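# Swap scanner reel onto label-down pile, place new reel

## Task

Take the reel now lying on the scanner glass and set it on top of the pile of label-down reels, keeping the same face upward. Then take the uppermost reel from the label-up stack and lay it flat on the glass with its label facing down. Both grippers must have released the reels at the end.

## Robot and tools

Robot: two arms, left_arm and right_arm, each with a two-finger parallel gripper and a wrist camera (cam_left_wrist, cam_right_wrist, both 504x504). In the shared scene frame the origin is on the table top midway between the arms, +z is up, +x points out across the table, and left_arm sits on the +y side. The names left and right refer to arms only, not to image sides. Bases: left_arm at (+0.024, +0.278, 0), right_arm at (+0.003, -0.375, 0), each turned slightly about z.

Gripper axes: fingers point along the gripper's +z and close along its y. The reported end_effector_position is the pinch point between the pads, roughly 1 cm short of the fingertips. Reported positions may be a little off, more so when the arm reaches far.

execute_actions(actions): a list of actions run in sequence. Each action is a table of up to 15 rows, one row per 1/30 s step; a short table repeats its last row until 15 steps pass. Every row is one flat list of 14 numbers for both arms, even if one arm stays still: dx, dy, dz, rx, ry, rz, opening for left_arm, then the same seven for right_arm. All values lie in [-1, 1]. dx..rz are offsets, not poses: they are measured in that gripper's own axes from its measured pose at the start of the action (for the first action of a call, from the last pose a result reported). Each row is relative to that same start, not to the row before. Scale: 1.0 equals 0.6 m of translation or 180 degrees of rotation; rx, ry, rz form a single rotation vector. The opening is absolute, not an offset: +1 is fully open (0.094 m), -1 closed. An empty list just returns state and images.

move(target, speed, blocking): target is one 14-number row laid out as above, offsets in each gripper's own axes from the pose in the latest result that shows one, same 0.6 m / 180 degree scale. The gripper travels a straight line there; both arms finish together, within 0.5 to 10 s (cut off at 10 s). speed is top path speed in m/s, 0.002 to 0.5, default 0.25; rotation is capped at twice that in rad/s. Openings are sent at the start. Paths ignore obstacles and the other arm, can overshoot speed, and sag. Faster contact hits harder, and aiming deeper past a contact pushes harder. The result adds a move: line (done, off_target, moving, held, fault) and limit notes: paced means the sent pose was clipped; held means a check blocked steps, after which the arm may surge. Distance to target per gripper is also given. With blocking=false the result comes after 0.5 s while motion continues; until a result shows the move ended, other moves and execute_actions are refused, so call wait or stop first.

wait(seconds): 0 to 10; lets the scene run with last commands held; returns early if a running move ends. stop(): brakes a running move, needing some room; fingers keep moving. zoom_image(camera, region): region is [x0, y0, x1, y1] in image pixels, origin top-left, at most 504x504. read_manual(section) returns only licence text. finished_scene(scene): give the current scene's number; irreversible, and the reels must already be placed and released.

Controller behaviour: each step, the commanded pose is limited to 70 mm and 16 degrees from the measured one, so large offsets take several actions; after an action the arm stops at its last clipped pose, so send the remainder next. Position wins over orientation when both cannot be met. Arms usually end a centimetre or more low. To keep an arm steady, send the offset back to its desired pose in the first call of a reply and zeros later, raising the aim if it still sags. Hand target lines show where each gripper is being driven. A pose unreachable line means the clearance check altered or blocked that arm's command. Joint ranges (rad): waist -2.618 to 3.054, shoulder 0 to 3.142, elbow 0 to 3.142, wrist pitch -1.571 to 1.571, wrist yaw -1.571 to 1.571, wrist roll -2.094 to 2.094; elbows cannot fully straighten.

Gripping: grip_measured shows finger opening on the command scale (Joint positions' last value is metres); readings may be off by about 1 mm. To hold a reel, command roughly 0.03 below grip_measured; less margin grips more gently. Pads push about 50 to 62 N, less on thin parts, with a brief spike on first touch.

Result lines: state line per arm with position (m) and quat_wxyz, joint positions and torques (torques carry offsets and noise), camera images with calibration updates, FAULT and MOTOR HOT warnings. Holding loads heats motors; at 90 °C an arm halts for 10 s, at 100 °C it goes limp and drops.

Avoid: dropping reels or knocking anything off the table, slamming or shoving hard, letting the arms collide or press each other, and brief external tugs loosening a grip. Flipping is not needed for the scanner reel; the new reel must be turned label side down before placing.

Each tool is called after "Emit:" as a command line: name --argument value for each argument, lists and objects as JSON in quotes; but a table of rows of numbers goes row by row, as --pt "numbers of a row", without its own name.

## Session

Emit:
execute_actions --actions '[]'

Scene clock: 0.00 s.
left_arm: end_effector_position=(+0.4730, +0.3279, +0.3458) grip_measured=+1.000 end_effector_quat_wxyz=(+0.460, -0.223, +0.650, -0.562) | right_arm: end_effector_position=(+0.2796, -0.3546, +0.3392) grip_measured=+1.000 end_effector_quat_wxyz=(+0.453, -0.247, +0.726, -0.454)
Joint positions: left_arm=[ 0.295  1.549  1.094  0.556  0.997 -1.301  0.094] | right_arm=[ 0.85   0.871  0.945 -0.481  1.107 -0.747  0.094]
Joint velocities: left_arm=[-0.017 -0.027 -0.037  0.11   0.007 -0.095  0.   ] | right_arm=[ 0.007  0.007 -0.022 -0.051 -0.007 -0.007  0.   ]
Joint torques (N m, as the arm reports them, + toward a larger angle): no reading
Hand target (left_arm): +0.471, +0.327, +0.354; +0.469, -0.215, +0.649, -0.560
Hand target (right_arm): +0.278, -0.356, +0.342; +0.456, -0.241, +0.727, -0.454

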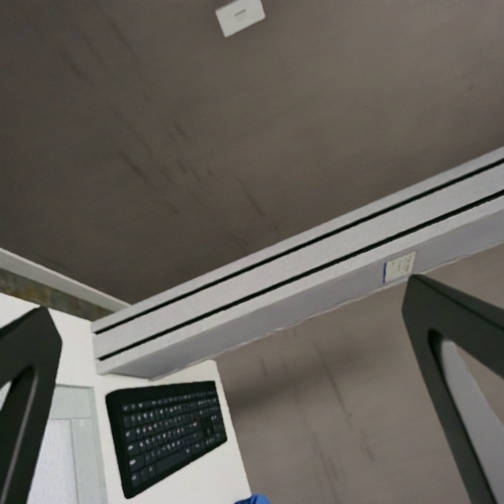

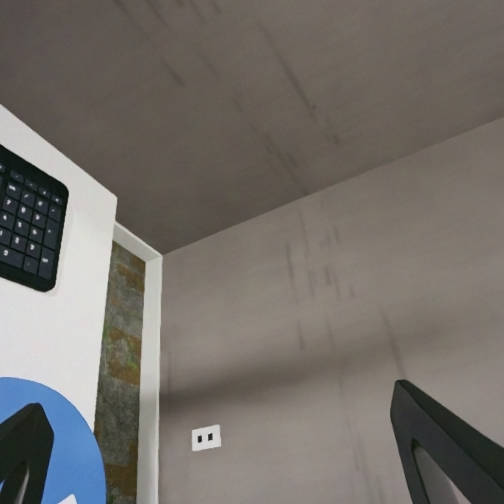

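Emit:
move --target '[0.308,-0.129,-0.133,-0.406,0.332,0.161,1,0,0,0,-0.319,0.318,0.173,1]'

Scene clock: 20.77 s.
left_arm: end_effector_position=(+0.3074, +0.1947, +0.3464) grip_measured=+1.000 end_effector_quat_wxyz=(+0.253, -0.007, +0.963, -0.092) | right_arm: end_effector_position=(+0.2786, -0.3535, +0.3366) grip_measured=+1.000 end_effector_quat_wxyz=(+0.265, -0.015, +0.964, -0.000)
Joint positions: left_arm=[-0.417  1.453  1.998 -1.573  0.038 -0.291  0.094] | right_arm=[ 0.272  1.366  1.883 -1.553  0.045  0.059  0.094]
Joint velocities: left_arm=[-0.017 -0.022 -0.027  0.095 -0.007  0.007  0.   ] | right_arm=[-0.002 -0.012 -0.002 -0.051 -0.081 -0.051  0.   ]
Joint torques (N m, as the arm reports them, + toward a larger angle): left_arm=[-0.6  -5.18  4.32  1.18 -0.14 -0.1 ] | right_arm=[-0.5  -2.24  8.85  0.9  -0.02  0.05]
Hand target (left_arm): +0.300, +0.197, +0.346; +0.252, -0.009, +0.964, -0.086
Hand target (right_arm): +0.280, -0.354, +0.338; +0.262, -0.009, +0.965, +0.005
Off the commanded pose (left_arm): 0.010 m, 31 deg; orientation clipped at the last step of the last action.
Off the commanded pose (right_arm): 0.003 m, 31 deg; orientation clipped at the last step of the last action.
joint sent to its limit (left arm) — the command would take joint 4 (wrist pitch) past its lower limit, so that joint was sent only as far as its limit.
joint sent to its limit (right arm) — the command would take joint 4 (wrist pitch) past its lower limit, so that joint was sent only as far as its limit.
move: off_target (left_arm, right_arm); limits=paced
camera_calibration (this result's frames):
cam_left_wrist: T_world_to_cam=[[-0.123758, -0.967227, 0.221712, 0.151646], [-0.987374, 0.142291, 0.0696061, 0.274251], [-0.0988725, -0.210299, -0.972625, 0.507575], [0, 0, 0, 1]] pos_world=[0.339741, 0.214395, 0.440969]
cam_right_wrist: T_world_to_cam=[[-0.0414401, -0.998001, 0.0477047, -0.368916], [-0.997774, 0.0388392, -0.0542147, 0.352634], [0.0522535, -0.0498451, -0.997389, 0.407328], [0, 0, 0, 1]] pos_world=[0.315277, -0.361572, 0.442982]

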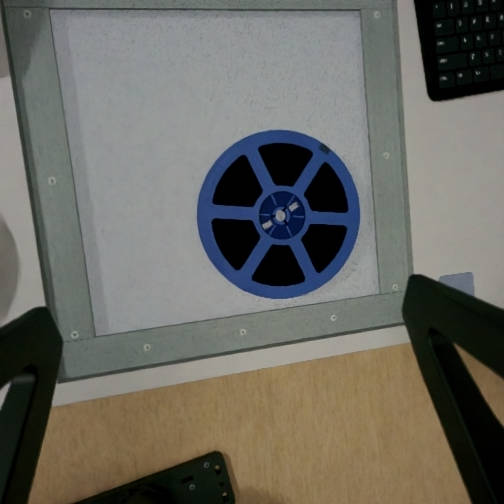

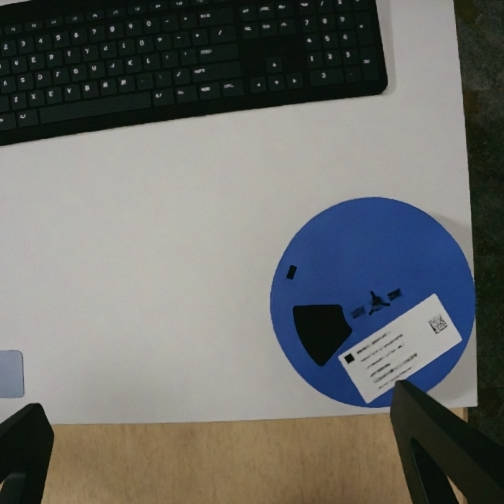

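Emit:
move --target '[0.05,0.3,0,0,0,0,1,0,0,0,0,0,0,1]'

Scene clock: 35.23 s.
left_arm: end_effector_position=(+0.2910, +0.3716, +0.3050) grip_measured=+1.000 end_effector_quat_wxyz=(+0.263, -0.011, +0.961, -0.082) | right_arm: end_effector_position=(+0.2785, -0.3529, +0.3366) grip_measured=+1.000 end_effector_quat_wxyz=(+0.265, -0.015, +0.964, +0.002)
Joint positions: left_arm=[ 0.443  1.418  1.776 -1.552  0.423  0.489  0.094] | right_arm=[ 0.271  1.366  1.883 -1.553  0.041  0.06   0.094]
Joint velocities: left_arm=[-0.022  0.007 -0.002 -0.066  0.037  0.066  0.   ] | right_arm=[-0.007 -0.007 -0.007  0.037 -0.022  0.051  0.   ]
Joint torques (N m, as the arm reports them, + toward a larger angle): left_arm=[ 0.54 -3.22  6.2   0.84  0.35  0.08] | right_arm=[ 0.06 -3.77  6.33  1.05  0.06  0.  ]
Hand target (left_arm): +0.290, +0.369, +0.304; +0.260, -0.009, +0.961, -0.094
Hand target (right_arm): +0.279, -0.353, +0.337; +0.265, -0.015, +0.964, -0.000
Off the commanded pose (left_arm): 0.007 m, 2 deg.
Off the commanded pose (right_arm): 0.001 m, 0 deg.
move: done
camera_calibration (this result's frames):
cam_left_wrist: T_world_to_cam=[[-0.11405, -0.972289, 0.204077, 0.3343], [-0.990515, 0.127131, 0.0521391, 0.247634], [-0.0766388, -0.196195, -0.977565, 0.492629], [0, 0, 0, 1]] pos_world=[0.321166, 0.390205, 0.400443]
cam_right_wrist: T_world_to_cam=[[-0.0405091, -0.998235, 0.0434215, -0.367216], [-0.997831, 0.0381593, -0.0536422, 0.352143], [0.0518906, -0.0455003, -0.997616, 0.409042], [0, 0, 0, 1]] pos_world=[0.315279, -0.361394, 0.442901]

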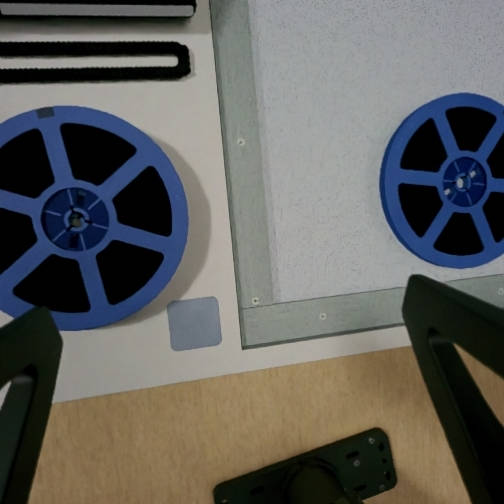

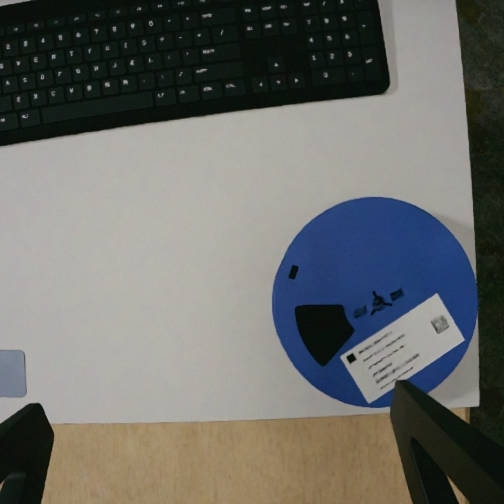

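Emit:
move --target '[0,-0.36,0.12,0,0.1,0,1,0,0,0,0,0,0,1]'

Scene clock: 56.43 s.
left_arm: end_effector_position=(+0.3209, +0.1481, +0.2650) grip_measured=+1.000 end_effector_quat_wxyz=(+0.108, +0.005, +0.990, -0.088) | right_arm: end_effector_position=(+0.2785, -0.3529, +0.3366) grip_measured=+1.000 end_effector_quat_wxyz=(+0.265, -0.015, +0.964, +0.002)
Joint positions: left_arm=[-0.518  1.64   1.905 -1.569  0.087 -0.368  0.094] | right_arm=[ 0.271  1.366  1.883 -1.553  0.041  0.06   0.094]
Joint velocities: left_arm=[-0.012 -0.002 -0.012 -0.066 -0.022  0.007  0.   ] | right_arm=[-0.012  0.002 -0.002  0.051  0.007  0.022  0.   ]
Joint torques (N m, as the arm reports them, + toward a larger angle): left_arm=[-0.11 -6.42  9.2   0.68 -0.11 -0.11] | right_arm=[ 0.02 -3.71  6.34  1.04  0.01  0.02]
Hand target (left_arm): +0.320, +0.150, +0.273; +0.118, +0.000, +0.989, -0.086
Hand target (right_arm): +0.279, -0.353, +0.337; +0.265, -0.015, +0.964, +0.002
Off the commanded pose (left_arm): 0.015 m, 1 deg.
Off the commanded pose (right_arm): 0.000 m, 0 deg.
joint sent to its limit (left arm) — the command would take joint 4 (wrist pitch) past its lower limit, so that joint was sent only as far as its limit.
move: off_target (left_arm)
camera_calibration (this result's frames):
cam_left_wrist: T_world_to_cam=[[-0.104324, -0.965344, 0.239221, 0.115065], [-0.917633, 0.18618, 0.351122, 0.196429], [-0.383492, -0.182886, -0.905255, 0.489284], [0, 0, 0, 1]] pos_world=[0.37989, 0.16399, 0.346431]
cam_right_wrist: T_world_to_cam=[[-0.0405091, -0.998235, 0.0434215, -0.367216], [-0.997831, 0.0381593, -0.0536422, 0.352143], [0.0518906, -0.0455003, -0.997616, 0.409042], [0, 0, 0, 1]] pos_world=[0.315279, -0.361394, 0.442901]

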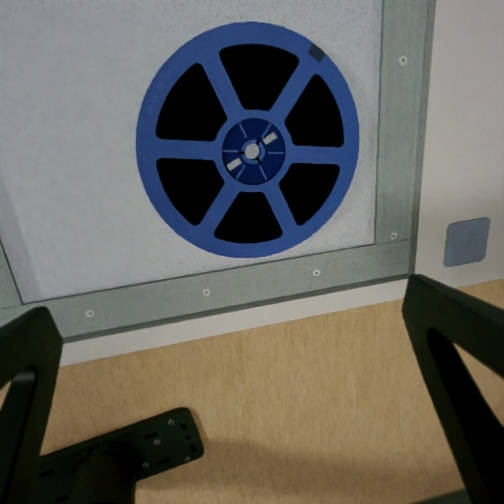

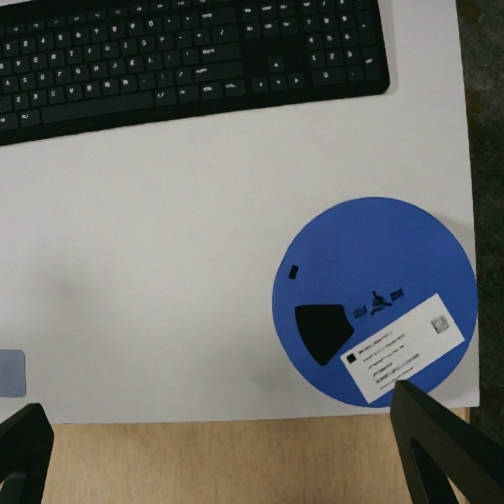

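Emit:
move --target '[0.03,0.035,0.273,-0.055,0.068,0,-0.2,0,0,0,0,0,0,1]'

Emit:
move --target '[0,0,0,0,0,-0.467,-0.2,0,0,0,0,0,0,1]' --speed 0.5

Scene clock: 82.33 s.
left_arm: end_effector_position=(+0.3395, +0.1435, +0.0973) grip_measured=-0.198 end_effector_quat_wxyz=(-0.012, +0.004, +1.000, -0.002) | right_arm: end_effector_position=(+0.2785, -0.3529, +0.3366) grip_measured=+1.000 end_effector_quat_wxyz=(+0.265, -0.015, +0.964, +0.002)
Joint positions: left_arm=[-0.549  1.87   1.529 -1.251  0.014 -0.391  0.038] | right_arm=[ 0.271  1.366  1.883 -1.553  0.041  0.06   0.094]
Joint velocities: left_arm=[-0.032  0.002 -0.017 -0.022 -0.051  0.007 -0.001] | right_arm=[-0.046 -0.017 -0.002  0.007 -0.095 -0.066  0.   ]
Joint torques (N m, as the arm reports them, + toward a larger angle): left_arm=[-0.59 -9.46  6.24  0.44 -0.16 -0.15] | right_arm=[ 0.03 -3.74  6.35  1.05  0.01  0.02]
Hand target (left_arm): +0.342, +0.142, +0.101; +0.002, +0.003, +1.000, -0.001
Hand target (right_arm): +0.279, -0.353, +0.337; +0.265, -0.015, +0.964, +0.002
Off the commanded pose (left_arm): 0.005 m, 2 deg.
Off the commanded pose (right_arm): 0.000 m, 0 deg.
move: done
camera_calibration (this result's frames):
cam_left_wrist: T_world_to_cam=[[-0.0633284, -0.994025, 0.0888984, 0.157556], [-0.803843, 0.103597, 0.585751, 0.223564], [-0.591461, -0.0343656, -0.805601, 0.383351], [0, 0, 0, 1]] pos_world=[0.416425, 0.146628, 0.163868]
cam_right_wrist: T_world_to_cam=[[-0.0405091, -0.998235, 0.0434215, -0.367216], [-0.997831, 0.0381593, -0.0536422, 0.352143], [0.0518906, -0.0455003, -0.997616, 0.409042], [0, 0, 0, 1]] pos_world=[0.315279, -0.361394, 0.442901]

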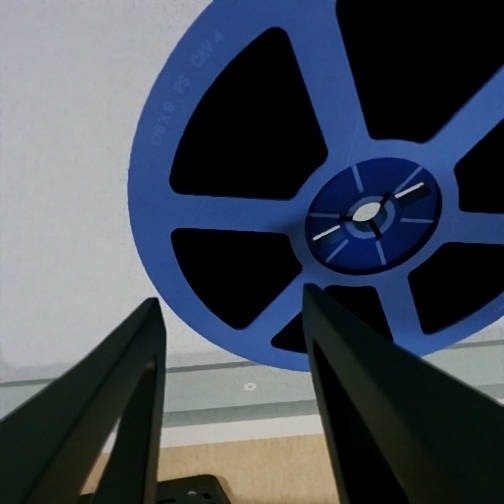

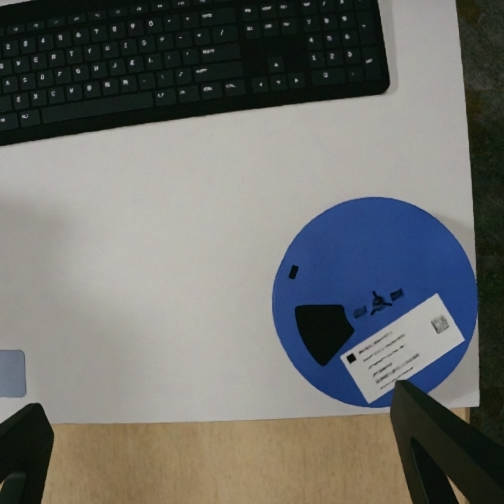

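Scene clock: 84.57 s.
left_arm: end_effector_position=(+0.3395, +0.1435, +0.0973) grip_measured=-0.198 end_effector_quat_wxyz=(-0.011, -0.662, +0.749, +0.007) | right_arm: end_effector_position=(+0.2785, -0.3529, +0.3366) grip_measured=+1.000 end_effector_quat_wxyz=(+0.265, -0.015, +0.964, +0.002)
Joint positions: left_arm=[-0.549  1.87   1.529 -1.251  0.014 -1.846  0.038] | right_arm=[ 0.271  1.366  1.883 -1.553  0.041  0.06   0.094]
Joint velocities: left_arm=[-0.012 -0.012 -0.007 -0.051 -0.051 -0.081 -0.   ] | right_arm=[-0.012  0.002 -0.012  0.022 -0.066  0.037  0.   ]
Joint torques (N m, as the arm reports them, + toward a larger angle): left_arm=[ 0.03 -8.42  6.73  0.25 -0.03 -0.14] | right_arm=[ 0.05 -3.75  6.29  1.04  0.02  0.02]
Hand target (left_arm): +0.339, +0.144, +0.097; -0.011, -0.667, +0.745, +0.007
Hand target (right_arm): +0.279, -0.353, +0.337; +0.265, -0.015, +0.964, +0.002
Off the commanded pose (left_arm): 0.000 m, 1 deg.
Off the commanded pose (right_arm): 0.000 m, 0 deg.
move: done
camera_calibration (this result's frames):
cam_left_wrist: T_world_to_cam=[[0.981936, -0.179636, 0.0594432, -0.311287], [-0.180824, -0.798358, 0.574393, 0.142615], [-0.0557248, -0.574766, -0.816418, 0.280092], [0, 0, 0, 1]] pos_world=[0.34706, 0.218927, 0.165259]
cam_right_wrist: T_world_to_cam=[[-0.0405091, -0.998235, 0.0434215, -0.367216], [-0.997831, 0.0381593, -0.0536422, 0.352143], [0.0518906, -0.0455003, -0.997616, 0.409042], [0, 0, 0, 1]] pos_world=[0.315279, -0.361394, 0.442901]

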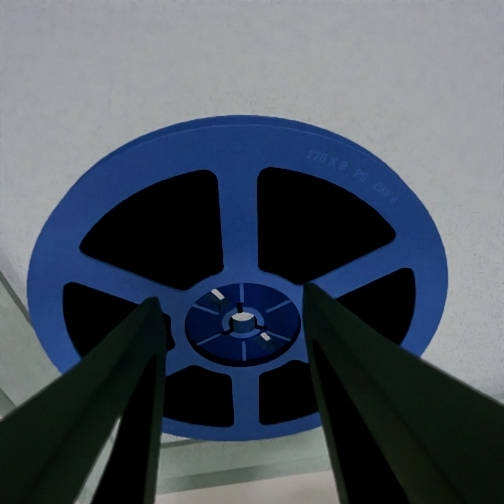

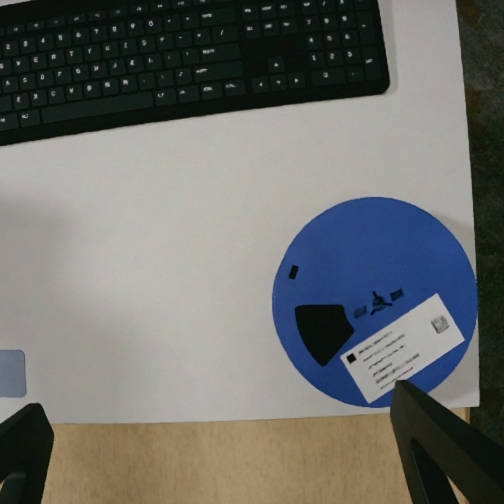

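Emit:
move --target '[0,0,0.09,0,0,0,-0.2,0,0,0,0,0,0,1]' --speed 0.08

Scene clock: 93.47 s.
left_arm: end_effector_position=(+0.3428, +0.1421, +0.0508) grip_measured=-0.198 end_effector_quat_wxyz=(-0.007, -0.663, +0.749, -0.001) | right_arm: end_effector_position=(+0.2785, -0.3529, +0.3366) grip_measured=+1.000 end_effector_quat_wxyz=(+0.265, -0.015, +0.964, +0.002)
Joint positions: left_arm=[-0.549  1.901  1.383 -1.057  0.014 -1.849  0.038] | right_arm=[ 0.271  1.366  1.883 -1.553  0.041  0.06   0.094]
Joint velocities: left_arm=[ 0.012 -0.007  0.012  0.022  0.022 -0.022 -0.   ] | right_arm=[-0.002  0.012 -0.002 -0.022 -0.022 -0.007  0.   ]
Joint torques (N m, as the arm reports them, + toward a larger angle): left_arm=[ 0.07 -7.88  4.63  0.4  -0.04  0.  ] | right_arm=[ 0.01 -3.77  6.35  1.03  0.01  0.02]
Hand target (left_arm): +0.339, +0.144, +0.043; -0.011, -0.662, +0.749, +0.007
Hand target (right_arm): +0.279, -0.353, +0.337; +0.265, -0.015, +0.964, +0.002
Off the commanded pose (left_arm): 0.009 m, 1 deg.
Off the commanded pose (right_arm): 0.000 m, 0 deg.
move: done
camera_calibration (this result's frames):
cam_left_wrist: T_world_to_cam=[[0.981272, -0.17694, 0.0761364, -0.313066], [-0.188096, -0.794966, 0.576757, 0.170677], [-0.0415259, -0.580277, -0.81336, 0.237292], [0, 0, 0, 1]] pos_world=[0.34916, 0.217983, 0.1184]
cam_right_wrist: T_world_to_cam=[[-0.0405091, -0.998235, 0.0434215, -0.367216], [-0.997831, 0.0381593, -0.0536422, 0.352143], [0.0518906, -0.0455003, -0.997616, 0.409042], [0, 0, 0, 1]] pos_world=[0.315279, -0.361394, 0.442901]

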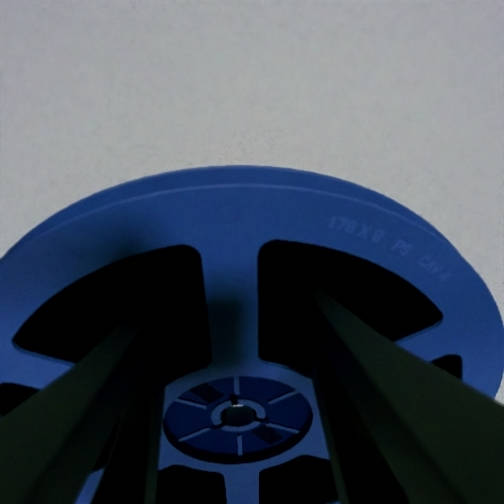

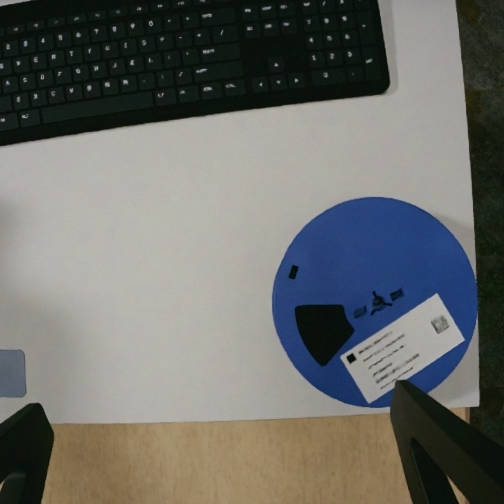

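Looks well placed; go down until contact.

Emit:
move --target '[0,0,0.03,0,0,0,-0.2,0,0,0,0,0,0,1]' --speed 0.03

Scene clock: 97.73 s.
left_arm: end_effector_position=(+0.3454, +0.1410, +0.0495) grip_measured=-0.198 end_effector_quat_wxyz=(-0.004, -0.663, +0.749, -0.007) | right_arm: end_effector_position=(+0.2785, -0.3529, +0.3366) grip_measured=+1.000 end_effector_quat_wxyz=(+0.265, -0.015, +0.964, +0.002)
Joint positions: left_arm=[-0.549  1.901  1.377 -1.038  0.014 -1.849  0.038] | right_arm=[ 0.271  1.366  1.883 -1.553  0.041  0.06   0.094]
Joint velocities: left_arm=[ 0.007  0.002 -0.012 -0.022  0.022 -0.022  0.001] | right_arm=[ 0.007 -0.002 -0.007  0.022 -0.037 -0.066  0.   ]
Joint torques (N m, as the arm reports them, + toward a larger angle): left_arm=[ 0.04 -7.08  2.47  0.81 -0.04 -0.03] | right_arm=[ 0.06 -3.75  6.32  1.03  0.02  0.02]
Hand target (left_arm): +0.342, +0.142, +0.033; -0.007, -0.663, +0.749, -0.001
Hand target (right_arm): +0.279, -0.353, +0.337; +0.265, -0.015, +0.964, +0.002
Off the commanded pose (left_arm): 0.017 m, 1 deg.
Off the commanded pose (right_arm): 0.000 m, 0 deg.
move: off_target (left_arm)
camera_calibration (this result's frames):
cam_left_wrist: T_world_to_cam=[[0.980287, -0.176525, 0.0887496, -0.316085], [-0.195001, -0.792057, 0.578463, 0.172925], [-0.0318186, -0.584366, -0.810866, 0.23281], [0, 0, 0, 1]] pos_world=[0.350982, 0.217216, 0.116799]
cam_right_wrist: T_world_to_cam=[[-0.0405091, -0.998235, 0.0434215, -0.367216], [-0.997831, 0.0381593, -0.0536422, 0.352143], [0.0518906, -0.0455003, -0.997616, 0.409042], [0, 0, 0, 1]] pos_world=[0.315279, -0.361394, 0.442901]

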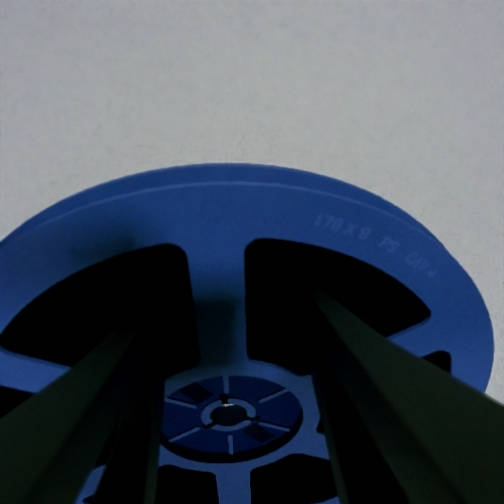

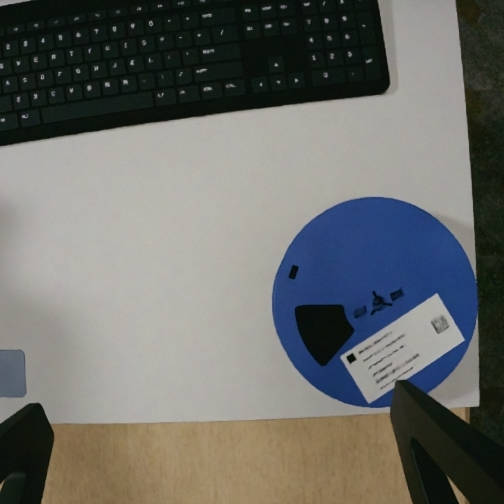

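Emit:
move --target '[0,0,0.003,0,0,0,-0.9,0,0,0,0,0,0,1]' --speed 0.02

Emit:
move --target '[0,0,-0.08,0,0,0,-0.9,0,0,0,0,0,0,1]' --speed 0.05

Scene clock: 103.87 s.
left_arm: end_effector_position=(+0.3433, +0.1414, +0.0500) grip_measured=-0.781 end_effector_quat_wxyz=(-0.007, -0.662, +0.749, -0.004) | right_arm: end_effector_position=(+0.2785, -0.3529, +0.3366) grip_measured=+1.000 end_effector_quat_wxyz=(+0.265, -0.015, +0.964, +0.002)
Joint positions: left_arm=[-0.549  1.899  1.377 -1.048  0.016 -1.847  0.01 ] | right_arm=[ 0.271  1.366  1.883 -1.553  0.041  0.06   0.094]
Joint velocities: left_arm=[-0.002 -0.002  0.012 -0.037 -0.037 -0.007  0.   ] | right_arm=[-0.017  0.007 -0.002  0.007  0.066  0.037  0.   ]
Joint torques (N m, as the arm reports them, + toward a larger angle): left_arm=[ 0.02 -8.28  6.13  0.47 -0.05 -0.04] | right_arm=[ 0.02 -3.75  6.35  1.04  0.    0.02]
Hand target (left_arm): +0.345, +0.141, +0.048; -0.004, -0.663, +0.749, -0.007
Hand target (right_arm): +0.279, -0.353, +0.337; +0.265, -0.015, +0.964, +0.002
Off the commanded pose (left_arm): 0.003 m, 0 deg.
Off the commanded pose (right_arm): 0.000 m, 0 deg.
move: done
camera_calibration (this result's frames):
cam_left_wrist: T_world_to_cam=[[0.980696, -0.178077, 0.0807744, -0.313438], [-0.191563, -0.792049, 0.579622, 0.171291], [-0.0392404, -0.583906, -0.810872, 0.235864], [0, 0, 0, 1]] pos_world=[0.349455, 0.217577, 0.117289]
cam_right_wrist: T_world_to_cam=[[-0.0405091, -0.998235, 0.0434215, -0.367216], [-0.997831, 0.0381593, -0.0536422, 0.352143], [0.0518906, -0.0455003, -0.997616, 0.409042], [0, 0, 0, 1]] pos_world=[0.315279, -0.361394, 0.442901]

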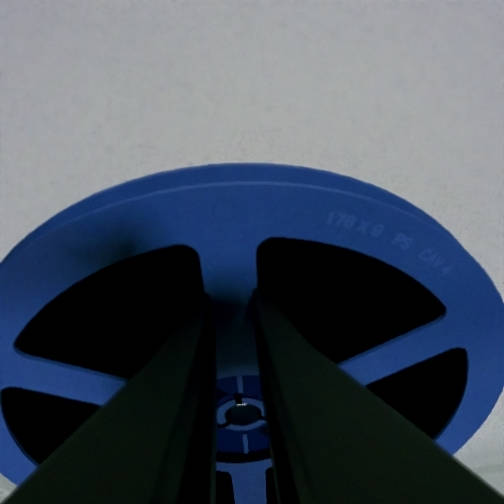

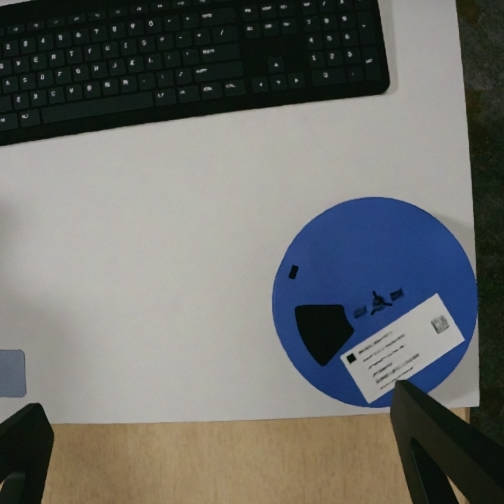

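Scene clock: 105.30 s.
left_arm: end_effector_position=(+0.3382, +0.1435, +0.0794) grip_measured=-0.781 end_effector_quat_wxyz=(-0.016, -0.662, +0.749, +0.015) | right_arm: end_effector_position=(+0.2785, -0.3529, +0.3366) grip_measured=+1.000 end_effector_quat_wxyz=(+0.265, -0.015, +0.964, +0.002)
Joint positions: left_arm=[-0.549  1.893  1.487 -1.206  0.016 -1.847  0.01 ] | right_arm=[ 0.271  1.366  1.883 -1.553  0.041  0.06   0.094]
Joint velocities: left_arm=[-0.002  0.002  0.027 -0.095  0.007 -0.007 -0.   ] | right_arm=[-0.002  0.002  0.012 -0.066  0.037 -0.037  0.   ]
Joint torques (N m, as the arm reports them, + toward a larger angle): left_arm=[  0.03 -11.01   9.83   0.01  -0.03  -0.02] | right_arm=[ 0.04 -3.76  6.37  1.05  0.01  0.02]
Hand target (left_arm): +0.342, +0.142, +0.098; -0.007, -0.662, +0.749, -0.004
Hand target (right_arm): +0.279, -0.353, +0.337; +0.265, -0.015, +0.964, +0.002
Off the commanded pose (left_arm): 0.019 m, 2 deg.
Off the commanded pose (right_arm): 0.000 m, 0 deg.
move: off_target (left_arm)
camera_calibration (this result's frames):
cam_left_wrist: T_world_to_cam=[[0.983015, -0.179055, 0.0402618, -0.307925], [-0.169463, -0.801359, 0.573678, 0.149323], [-0.0704554, -0.570757, -0.818091, 0.269953], [0, 0, 0, 1]] pos_world=[0.347019, 0.218604, 0.14758]
cam_right_wrist: T_world_to_cam=[[-0.0405091, -0.998235, 0.0434215, -0.367216], [-0.997831, 0.0381593, -0.0536422, 0.352143], [0.0518906, -0.0455003, -0.997616, 0.409042], [0, 0, 0, 1]] pos_world=[0.315279, -0.361394, 0.442901]

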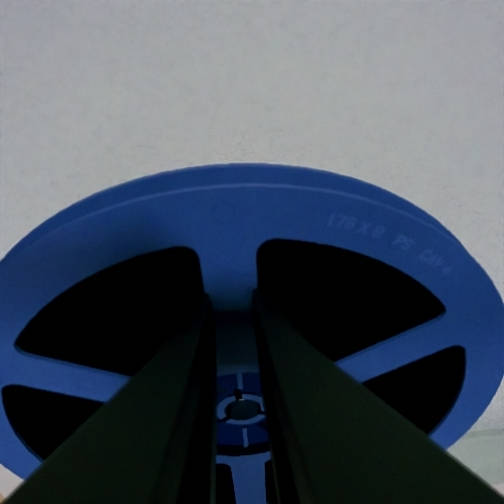

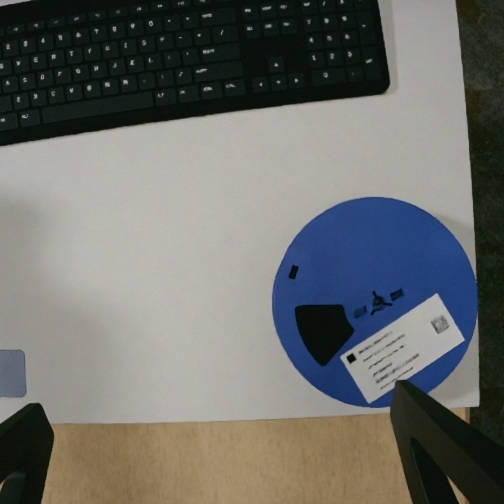

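Emit:
move --target '[0,0,-0.12,0,0,0,-0.9,0,0,0,0,0,0,1]' --speed 0.15

Emit:
move --target '[-0.61,0.062,0,0,0,0,-0.9,0,0,0,0,0,0,1]' --speed 0.15

Scene clock: 122.13 s.
left_arm: end_effector_position=(+0.3388, +0.1433, +0.1439) grip_measured=-0.781 end_effector_quat_wxyz=(-0.018, -0.662, +0.749, +0.018) | right_arm: end_effector_position=(+0.2785, -0.3529, +0.3366) grip_measured=+1.000 end_effector_quat_wxyz=(+0.265, -0.015, +0.964, +0.002)
Joint positions: left_arm=[-0.549  1.893  1.744 -1.469  0.016 -1.847  0.01 ] | right_arm=[ 0.271  1.366  1.883 -1.553  0.041  0.06   0.094]
Joint velocities: left_arm=[-0.002  0.012 -0.007  0.022 -0.022  0.022 -0.001] | right_arm=[-0.007 -0.017 -0.002  0.007  0.022  0.037  0.   ]
Joint torques (N m, as the arm reports them, + toward a larger angle): left_arm=[ 0.02 -8.56  9.62  0.   -0.03 -0.03] | right_arm=[ 0.05 -3.79  6.32  1.05  0.01  0.02]
Hand target (left_arm): +0.340, +0.143, +0.151; -0.016, -0.662, +0.749, +0.014
Hand target (right_arm): +0.279, -0.353, +0.337; +0.265, -0.015, +0.964, +0.002
Off the commanded pose (left_arm): 0.008 m, 0 deg.
Off the commanded pose (right_arm): 0.000 m, 0 deg.
move: done
camera_calibration (this result's frames):
cam_left_wrist: T_world_to_cam=[[0.98326, -0.179158, 0.0331909, -0.310144], [-0.165634, -0.802972, 0.57254, 0.111317], [-0.0759236, -0.568453, -0.819205, 0.324328], [0, 0, 0, 1]] pos_world=[0.348014, 0.218184, 0.212252]
cam_right_wrist: T_world_to_cam=[[-0.0405091, -0.998235, 0.0434215, -0.367216], [-0.997831, 0.0381593, -0.0536422, 0.352143], [0.0518906, -0.0455003, -0.997616, 0.409042], [0, 0, 0, 1]] pos_world=[0.315279, -0.361394, 0.442901]

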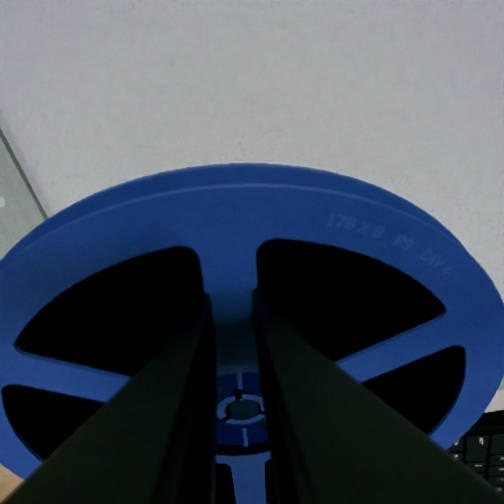

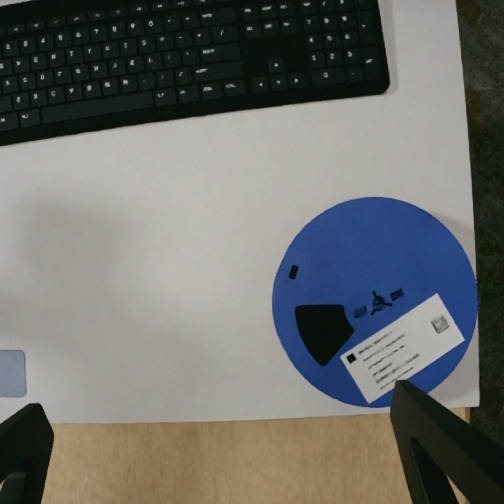

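Scene clock: 125.17 s.
left_arm: end_effector_position=(+0.3520, +0.5094, +0.1392) grip_measured=-0.781 end_effector_quat_wxyz=(-0.018, -0.667, +0.745, +0.008) | right_arm: end_effector_position=(+0.2785, -0.3529, +0.3366) grip_measured=+1.000 end_effector_quat_wxyz=(+0.265, -0.015, +0.964, +0.002)
Joint positions: left_arm=[ 0.455  2.146  2.094 -1.558 -0.012 -0.856  0.01 ] | right_arm=[ 0.271  1.366  1.883 -1.553  0.041  0.06   0.094]
Joint velocities: left_arm=[-0.002  0.022 -0.007 -0.037 -0.007  0.037 -0.   ] | right_arm=[ 0.007 -0.012 -0.012  0.007 -0.051 -0.007  0.   ]
Joint torques (N m, as the arm reports them, + toward a larger angle): left_arm=[ -0.13 -11.03   9.74  -0.06  -0.06   0.05] | right_arm=[ 0.01 -3.75  6.34  1.05  0.02  0.02]
Hand target (left_arm): +0.352, +0.509, +0.149; -0.013, -0.662, +0.749, +0.009
Hand target (right_arm): +0.279, -0.353, +0.337; +0.265, -0.015, +0.964, +0.002
Off the commanded pose (left_arm): 0.008 m, 1 deg.
Off the commanded pose (right_arm): 0.000 m, 0 deg.
move: done
camera_calibration (this result's frames):
cam_left_wrist: T_world_to_cam=[[0.985002, -0.166079, 0.0467935, -0.26658], [-0.161981, -0.796603, 0.582396, 0.404256], [-0.0594477, -0.581241, -0.811557, 0.529198], [0, 0, 0, 1]] pos_world=[0.359523, 0.58535, 0.206512]
cam_right_wrist: T_world_to_cam=[[-0.0405091, -0.998235, 0.0434215, -0.367216], [-0.997831, 0.0381593, -0.0536422, 0.352143], [0.0518906, -0.0455003, -0.997616, 0.409042], [0, 0, 0, 1]] pos_world=[0.315279, -0.361394, 0.442901]

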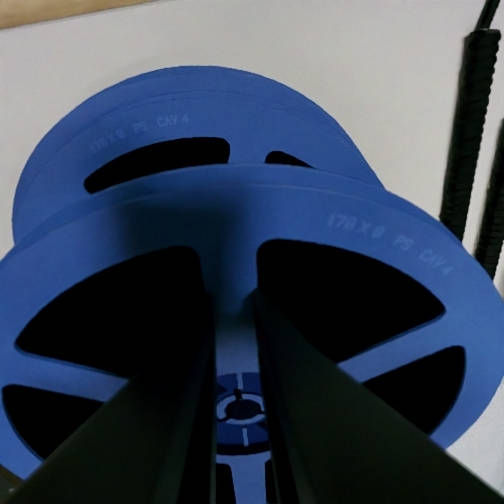

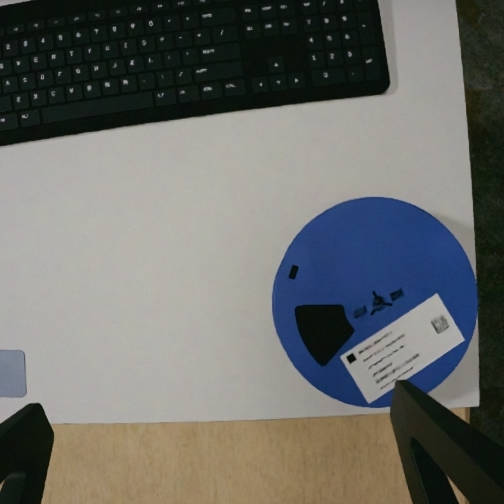

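Emit:
move --target '[-0.011,0.022,0.06,0,0,0,-0.9,0,0,0,0,0,0,1]' --speed 0.06

Scene clock: 133.37 s.
left_arm: end_effector_position=(+0.3410, +0.5149, +0.0939) grip_measured=-0.781 end_effector_quat_wxyz=(-0.033, -0.667, +0.744, +0.009) | right_arm: end_effector_position=(+0.2785, -0.3529, +0.3366) grip_measured=+1.000 end_effector_quat_wxyz=(+0.265, -0.015, +0.964, +0.002)
Joint positions: left_arm=[ 0.483  2.132  1.89  -1.396 -0.012 -0.83   0.01 ] | right_arm=[ 0.271  1.366  1.883 -1.553  0.041  0.06   0.094]
Joint velocities: left_arm=[ 0.007 -0.012 -0.022  0.007  0.022 -0.022  0.   ] | right_arm=[-0.012  0.007 -0.007  0.051 -0.066 -0.022  0.   ]
Joint torques (N m, as the arm reports them, + toward a larger angle): left_arm=[  0.69 -13.12   5.61   0.2   -0.05   0.09] | right_arm=[ 0.04 -3.69  6.36  1.03  0.02  0.02]
Hand target (left_arm): +0.339, +0.518, +0.104; -0.018, -0.667, +0.744, +0.008
Hand target (right_arm): +0.279, -0.353, +0.337; +0.265, -0.015, +0.964, +0.002
Off the commanded pose (left_arm): 0.010 m, 2 deg.
Off the commanded pose (right_arm): 0.000 m, 0 deg.
move: done
camera_calibration (this result's frames):
cam_left_wrist: T_world_to_cam=[[0.986092, -0.163849, 0.0278591, -0.252438], [-0.14759, -0.78621, 0.600076, 0.421302], [-0.0764185, -0.595842, -0.799458, 0.507185], [0, 0, 0, 1]] pos_world=[0.349865, 0.592072, 0.159692]
cam_right_wrist: T_world_to_cam=[[-0.0405091, -0.998235, 0.0434215, -0.367216], [-0.997831, 0.0381593, -0.0536422, 0.352143], [0.0518906, -0.0455003, -0.997616, 0.409042], [0, 0, 0, 1]] pos_world=[0.315279, -0.361394, 0.442901]

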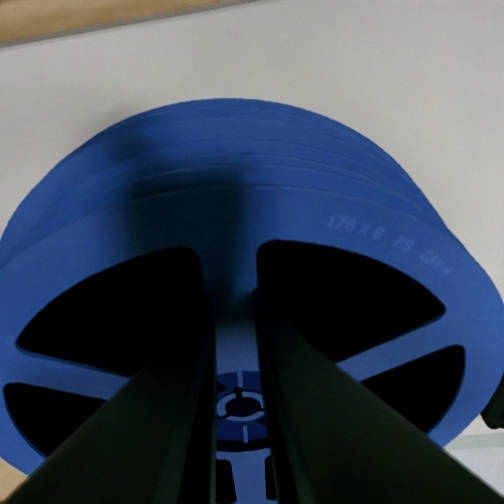

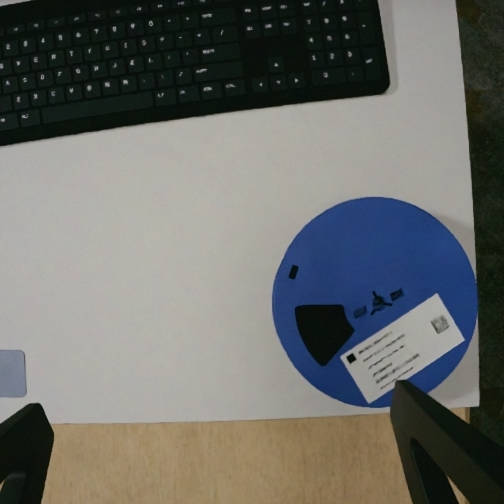

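Emit:
move --target '[0,0.004,0.035,0,0,0,-0.9,0,0,0,0,0,0,1]' --speed 0.03

Scene clock: 136.80 s.
left_arm: end_effector_position=(+0.3404, +0.5145, +0.0853) grip_measured=-0.781 end_effector_quat_wxyz=(-0.025, -0.667, +0.744, +0.008) | right_arm: end_effector_position=(+0.2785, -0.3529, +0.3366) grip_measured=+1.000 end_effector_quat_wxyz=(+0.265, -0.015, +0.964, +0.002)
Joint positions: left_arm=[ 0.483  2.113  1.828 -1.338 -0.012 -0.829  0.01 ] | right_arm=[ 0.271  1.366  1.883 -1.553  0.041  0.06   0.094]
Joint velocities: left_arm=[-0.012 -0.022  0.012  0.007 -0.007 -0.007  0.   ] | right_arm=[-0.017 -0.007  0.007  0.007 -0.066 -0.11   0.   ]
Joint torques (N m, as the arm reports them, + toward a larger angle): left_arm=[ 0.41 -9.81  3.29  0.48 -0.05  0.03] | right_arm=[ 0.03 -3.78  6.32  1.04  0.01  0.01]
Hand target (left_arm): +0.337, +0.515, +0.073; -0.033, -0.667, +0.744, +0.009
Hand target (right_arm): +0.279, -0.353, +0.337; +0.265, -0.015, +0.964, +0.002
Off the commanded pose (left_arm): 0.013 m, 1 deg.
Off the commanded pose (right_arm): 0.000 m, 0 deg.
move: off_target (left_arm)
camera_calibration (this result's frames):
cam_left_wrist: T_world_to_cam=[[0.985633, -0.164514, 0.0382509, -0.25211], [-0.15504, -0.791384, 0.591332, 0.432042], [-0.0670115, -0.588767, -0.80552, 0.493659], [0, 0, 0, 1]] pos_world=[0.348553, 0.591086, 0.151815]
cam_right_wrist: T_world_to_cam=[[-0.0405091, -0.998235, 0.0434215, -0.367216], [-0.997831, 0.0381593, -0.0536422, 0.352143], [0.0518906, -0.0455003, -0.997616, 0.409042], [0, 0, 0, 1]] pos_world=[0.315279, -0.361394, 0.442901]

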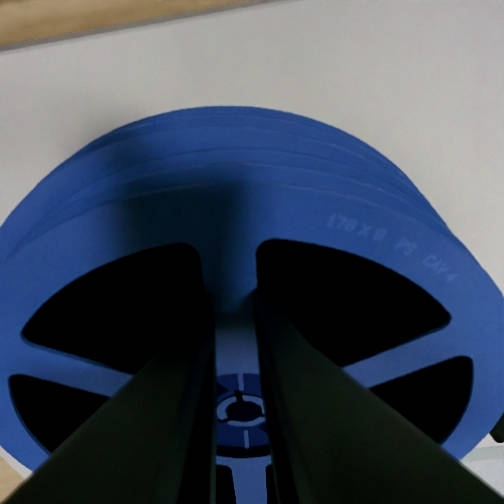

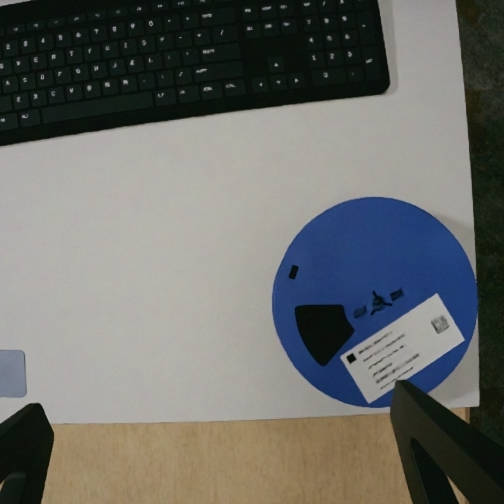

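Emit:
move --target '[0,0,-0.003,0,0,0,-0.3,0,0,0,0,0,0,1]' --speed 0.03

Emit:
move --target '[-0.08,0,-0.2,0,0,0,1,0,0,0,0,0,0,1]'

Scene clock: 143.60 s.
left_arm: end_effector_position=(+0.3385, +0.5143, +0.0861) grip_measured=-0.302 end_effector_quat_wxyz=(-0.027, -0.667, +0.744, +0.012) | right_arm: end_effector_position=(+0.2785, -0.3529, +0.3366) grip_measured=+1.000 end_effector_quat_wxyz=(+0.265, -0.015, +0.964, +0.002)
Joint positions: left_arm=[ 0.483  2.111  1.828 -1.344 -0.018 -0.829  0.033] | right_arm=[ 0.271  1.366  1.883 -1.553  0.041  0.06   0.094]
Joint velocities: left_arm=[ 0.002 -0.002  0.002 -0.007  0.037  0.007 -0.   ] | right_arm=[-0.017  0.002  0.012 -0.037  0.022  0.007  0.   ]
Joint torques (N m, as the arm reports them, + toward a larger angle): left_arm=[  0.03 -10.3    7.39   0.18   0.    -0.03] | right_arm=[ 0.06 -3.75  6.31  1.03  0.01  0.03]
Hand target (left_arm): +0.340, +0.514, +0.087; -0.025, -0.667, +0.744, +0.009
Hand target (right_arm): +0.279, -0.353, +0.337; +0.265, -0.015, +0.964, +0.002
Off the commanded pose (left_arm): 0.002 m, 0 deg.
Off the commanded pose (right_arm): 0.000 m, 0 deg.
move: done
camera_calibration (this result's frames):
cam_left_wrist: T_world_to_cam=[[0.985826, -0.164886, 0.0309681, -0.249522], [-0.151106, -0.792458, 0.590912, 0.430374], [-0.072892, -0.587216, -0.806141, 0.495393], [0, 0, 0, 1]] pos_world=[0.347128, 0.590813, 0.152771]
cam_right_wrist: T_world_to_cam=[[-0.0405091, -0.998235, 0.0434215, -0.367216], [-0.997831, 0.0381593, -0.0536422, 0.352143], [0.0518906, -0.0455003, -0.997616, 0.409042], [0, 0, 0, 1]] pos_world=[0.315279, -0.361394, 0.442901]

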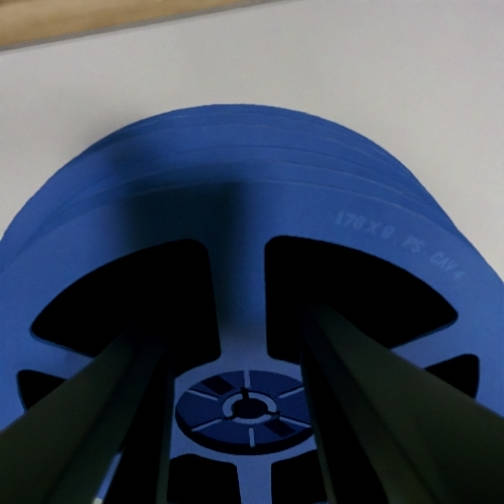

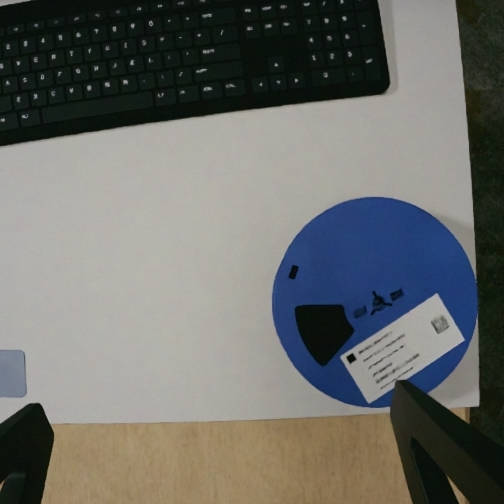

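Scene clock: 144.60 s.
left_arm: end_effector_position=(+0.3539, +0.5613, +0.1930) grip_measured=+1.000 end_effector_quat_wxyz=(+0.081, -0.666, +0.742, +0.008) | right_arm: end_effector_position=(+0.2785, -0.3529, +0.3366) grip_measured=+1.000 end_effector_quat_wxyz=(+0.265, -0.015, +0.964, +0.002)
Joint positions: left_arm=[ 0.547  2.142  2.299 -1.567 -0.021 -0.764  0.094] | right_arm=[ 0.271  1.366  1.883 -1.553  0.041  0.06   0.094]
Joint velocities: left_arm=[-0.012  0.007 -0.007 -0.051 -0.022 -0.007  0.   ] | right_arm=[-0.002  0.007 -0.002  0.007 -0.037 -0.037  0.   ]
Joint torques (N m, as the arm reports them, + toward a larger angle): left_arm=[  0.43 -11.66   8.86   0.43  -0.06   0.07] | right_arm=[ 0.04 -3.75  6.33  1.04  0.03  0.01]
Hand target (left_arm): +0.351, +0.561, +0.204; +0.090, -0.663, +0.743, +0.009
Hand target (right_arm): +0.279, -0.353, +0.337; +0.265, -0.015, +0.964, +0.002
Off the commanded pose (left_arm): 0.013 m, 12 deg.
Off the commanded pose (right_arm): 0.000 m, 0 deg.
joint sent to its limit (left arm) — the command would take joint 4 (wrist pitch) past its lower limit, so that joint was sent only as far as its limit.
move: off_target (left_arm)
camera_calibration (this result's frames):
cam_left_wrist: T_world_to_cam=[[0.969, -0.179704, 0.169546, -0.272707], [-0.237827, -0.864344, 0.443112, 0.506329], [0.0669171, -0.469698, -0.880288, 0.509161], [0, 0, 0, 1]] pos_world=[0.3506, 0.627788, 0.270084]
cam_right_wrist: T_world_to_cam=[[-0.0405091, -0.998235, 0.0434215, -0.367216], [-0.997831, 0.0381593, -0.0536422, 0.352143], [0.0518906, -0.0455003, -0.997616, 0.409042], [0, 0, 0, 1]] pos_world=[0.315279, -0.361394, 0.442901]

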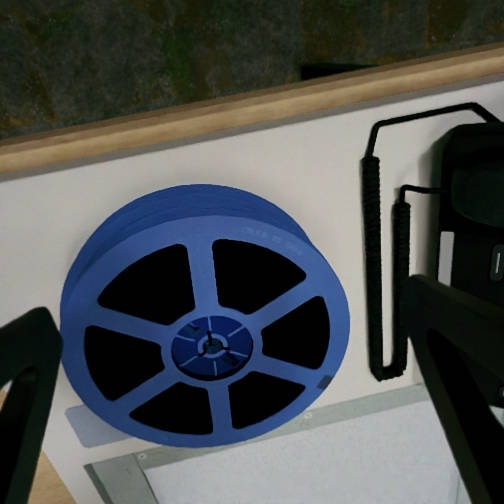

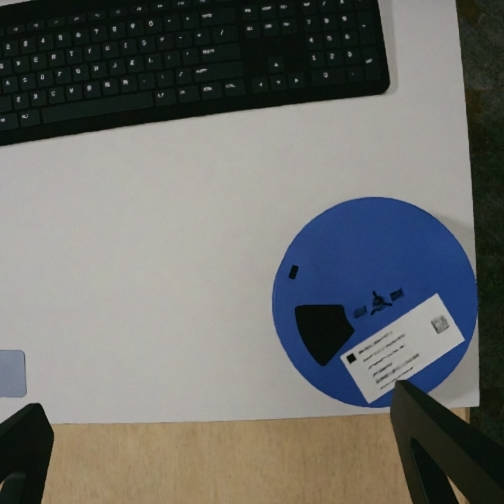

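Emit:
move --target '[0.3,0,0,0,0,0,1,0.195,-0.093,0.228,0,0.171,0,-0.1]'

Emit:
move --target '[0,0,0,0,0,0,1,0,0,0,0,0,-0.163,-0.1]' --speed 0.4

Scene clock: 163.70 s.
left_arm: end_effector_position=(+0.3354, +0.3824, +0.1616) grip_measured=+1.000 end_effector_quat_wxyz=(+0.062, -0.663, +0.746, +0.008) | right_arm: end_effector_position=(+0.2481, -0.4075, +0.1633) grip_measured=-0.099 end_effector_quat_wxyz=(+0.001, -0.015, +1.000, -0.001)
Joint positions: left_arm=[ 0.133  1.692  1.561 -1.335 -0.067 -1.165  0.094] | right_arm=[ 0.034  1.482  1.361 -1.448  0.002 -0.166  0.042]
Joint velocities: left_arm=[ 0.002  0.002 -0.027  0.007  0.081 -0.037  0.   ] | right_arm=[ 0.007  0.002 -0.002 -0.007 -0.022 -0.007 -0.001]
Joint torques (N m, as the arm reports them, + toward a larger angle): left_arm=[-0.13 -8.85  5.61  0.68 -0.23 -0.14] | right_arm=[-0.47 -5.43  6.29  0.3   0.07 -0.05]
Hand target (left_arm): +0.334, +0.385, +0.166; +0.077, -0.666, +0.742, +0.010
Hand target (right_arm): +0.249, -0.411, +0.159; -0.001, -0.014, +1.000, -0.005
Off the commanded pose (left_arm): 0.008 m, 2 deg.
Off the commanded pose (right_arm): 0.005 m, 0 deg.
move: done
camera_calibration (this result's frames):
cam_left_wrist: T_world_to_cam=[[0.971565, -0.186633, 0.145703, -0.275944], [-0.234021, -0.850463, 0.471113, 0.350107], [0.0359897, -0.491815, -0.869956, 0.415792], [0, 0, 0, 1]] pos_world=[0.335066, 0.450745, 0.236987]
cam_right_wrist: T_world_to_cam=[[-0.00962596, -0.997368, 0.0718694, -0.427383], [-0.886097, 0.0418153, 0.461611, 0.204256], [-0.463401, -0.0592398, -0.884167, 0.338954], [0, 0, 0, 1]] pos_world=[0.333948, -0.41472, 0.236121]

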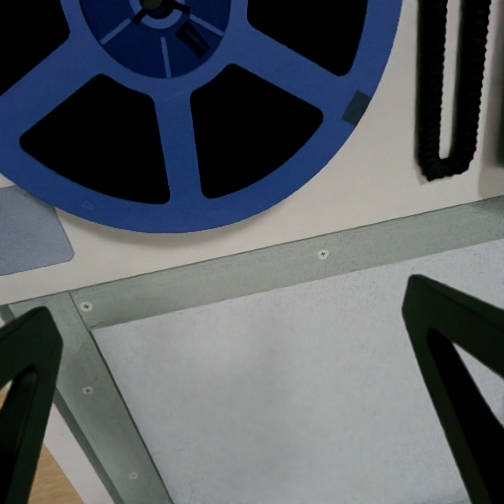

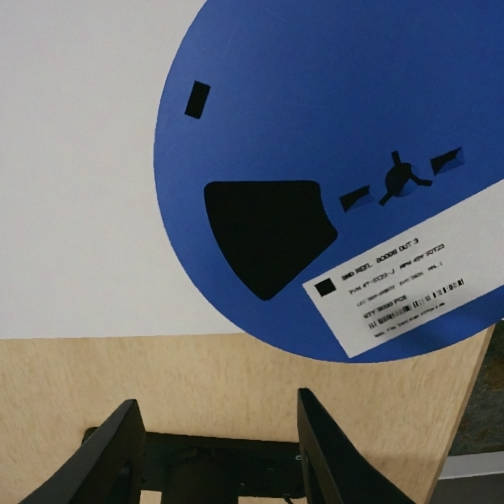

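Scene clock: 165.03 s.
left_arm: end_effector_position=(+0.3354, +0.3824, +0.1616) grip_measured=+1.000 end_effector_quat_wxyz=(+0.062, -0.663, +0.746, +0.008) | right_arm: end_effector_position=(+0.2481, -0.4075, +0.1633) grip_measured=-0.099 end_effector_quat_wxyz=(+0.000, -0.264, +0.965, -0.001)
Joint positions: left_arm=[ 0.133  1.692  1.561 -1.335 -0.067 -1.165  0.094] | right_arm=[ 0.034  1.482  1.361 -1.448  0.002 -0.67   0.042]
Joint velocities: left_arm=[ 0.007 -0.007 -0.012  0.066 -0.037  0.022  0.   ] | right_arm=[-0.002 -0.007 -0.007 -0.095 -0.022 -0.007  0.001]
Joint torques (N m, as the arm reports them, + toward a larger angle): left_arm=[ 0.03 -6.93  6.93  0.51 -0.08 -0.03] | right_arm=[ 0.03 -5.96  7.19  0.17 -0.01 -0.04]
Hand target (left_arm): +0.335, +0.382, +0.162; +0.062, -0.663, +0.746, +0.008
Hand target (right_arm): +0.248, -0.407, +0.163; +0.000, -0.268, +0.963, -0.001
Off the commanded pose (left_arm): 0.000 m, 0 deg.
Off the commanded pose (right_arm): 0.000 m, 0 deg.
move: done
camera_calibration (this result's frames):
cam_left_wrist: T_world_to_cam=[[0.971565, -0.186633, 0.145703, -0.275944], [-0.234021, -0.850463, 0.471113, 0.350107], [0.0359897, -0.491815, -0.869956, 0.415792], [0, 0, 0, 1]] pos_world=[0.335066, 0.450745, 0.236987]
cam_right_wrist: T_world_to_cam=[[0.473245, -0.87796, 0.0722873, -0.498614], [-0.795645, -0.390763, 0.462876, 0.00533567], [-0.378139, -0.276568, -0.883471, 0.229126], [0, 0, 0, 1]] pos_world=[0.326853, -0.372309, 0.236]

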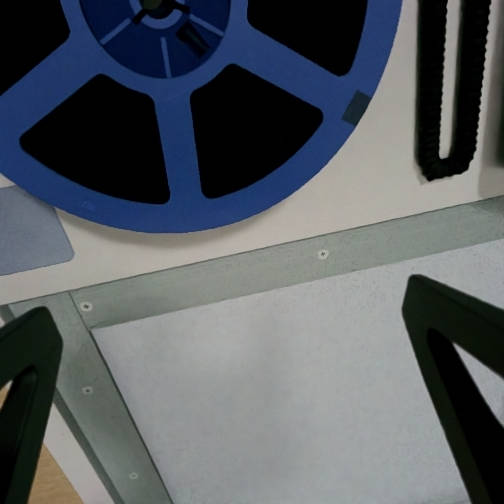

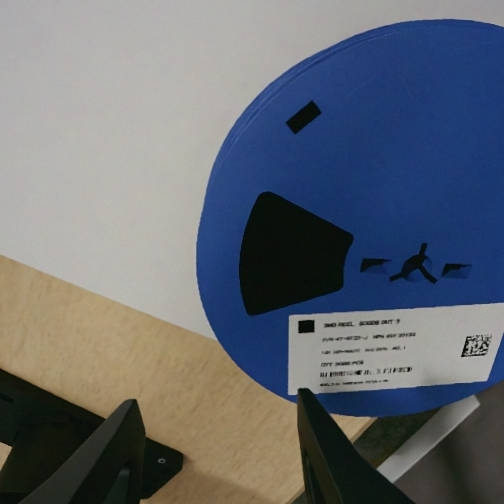

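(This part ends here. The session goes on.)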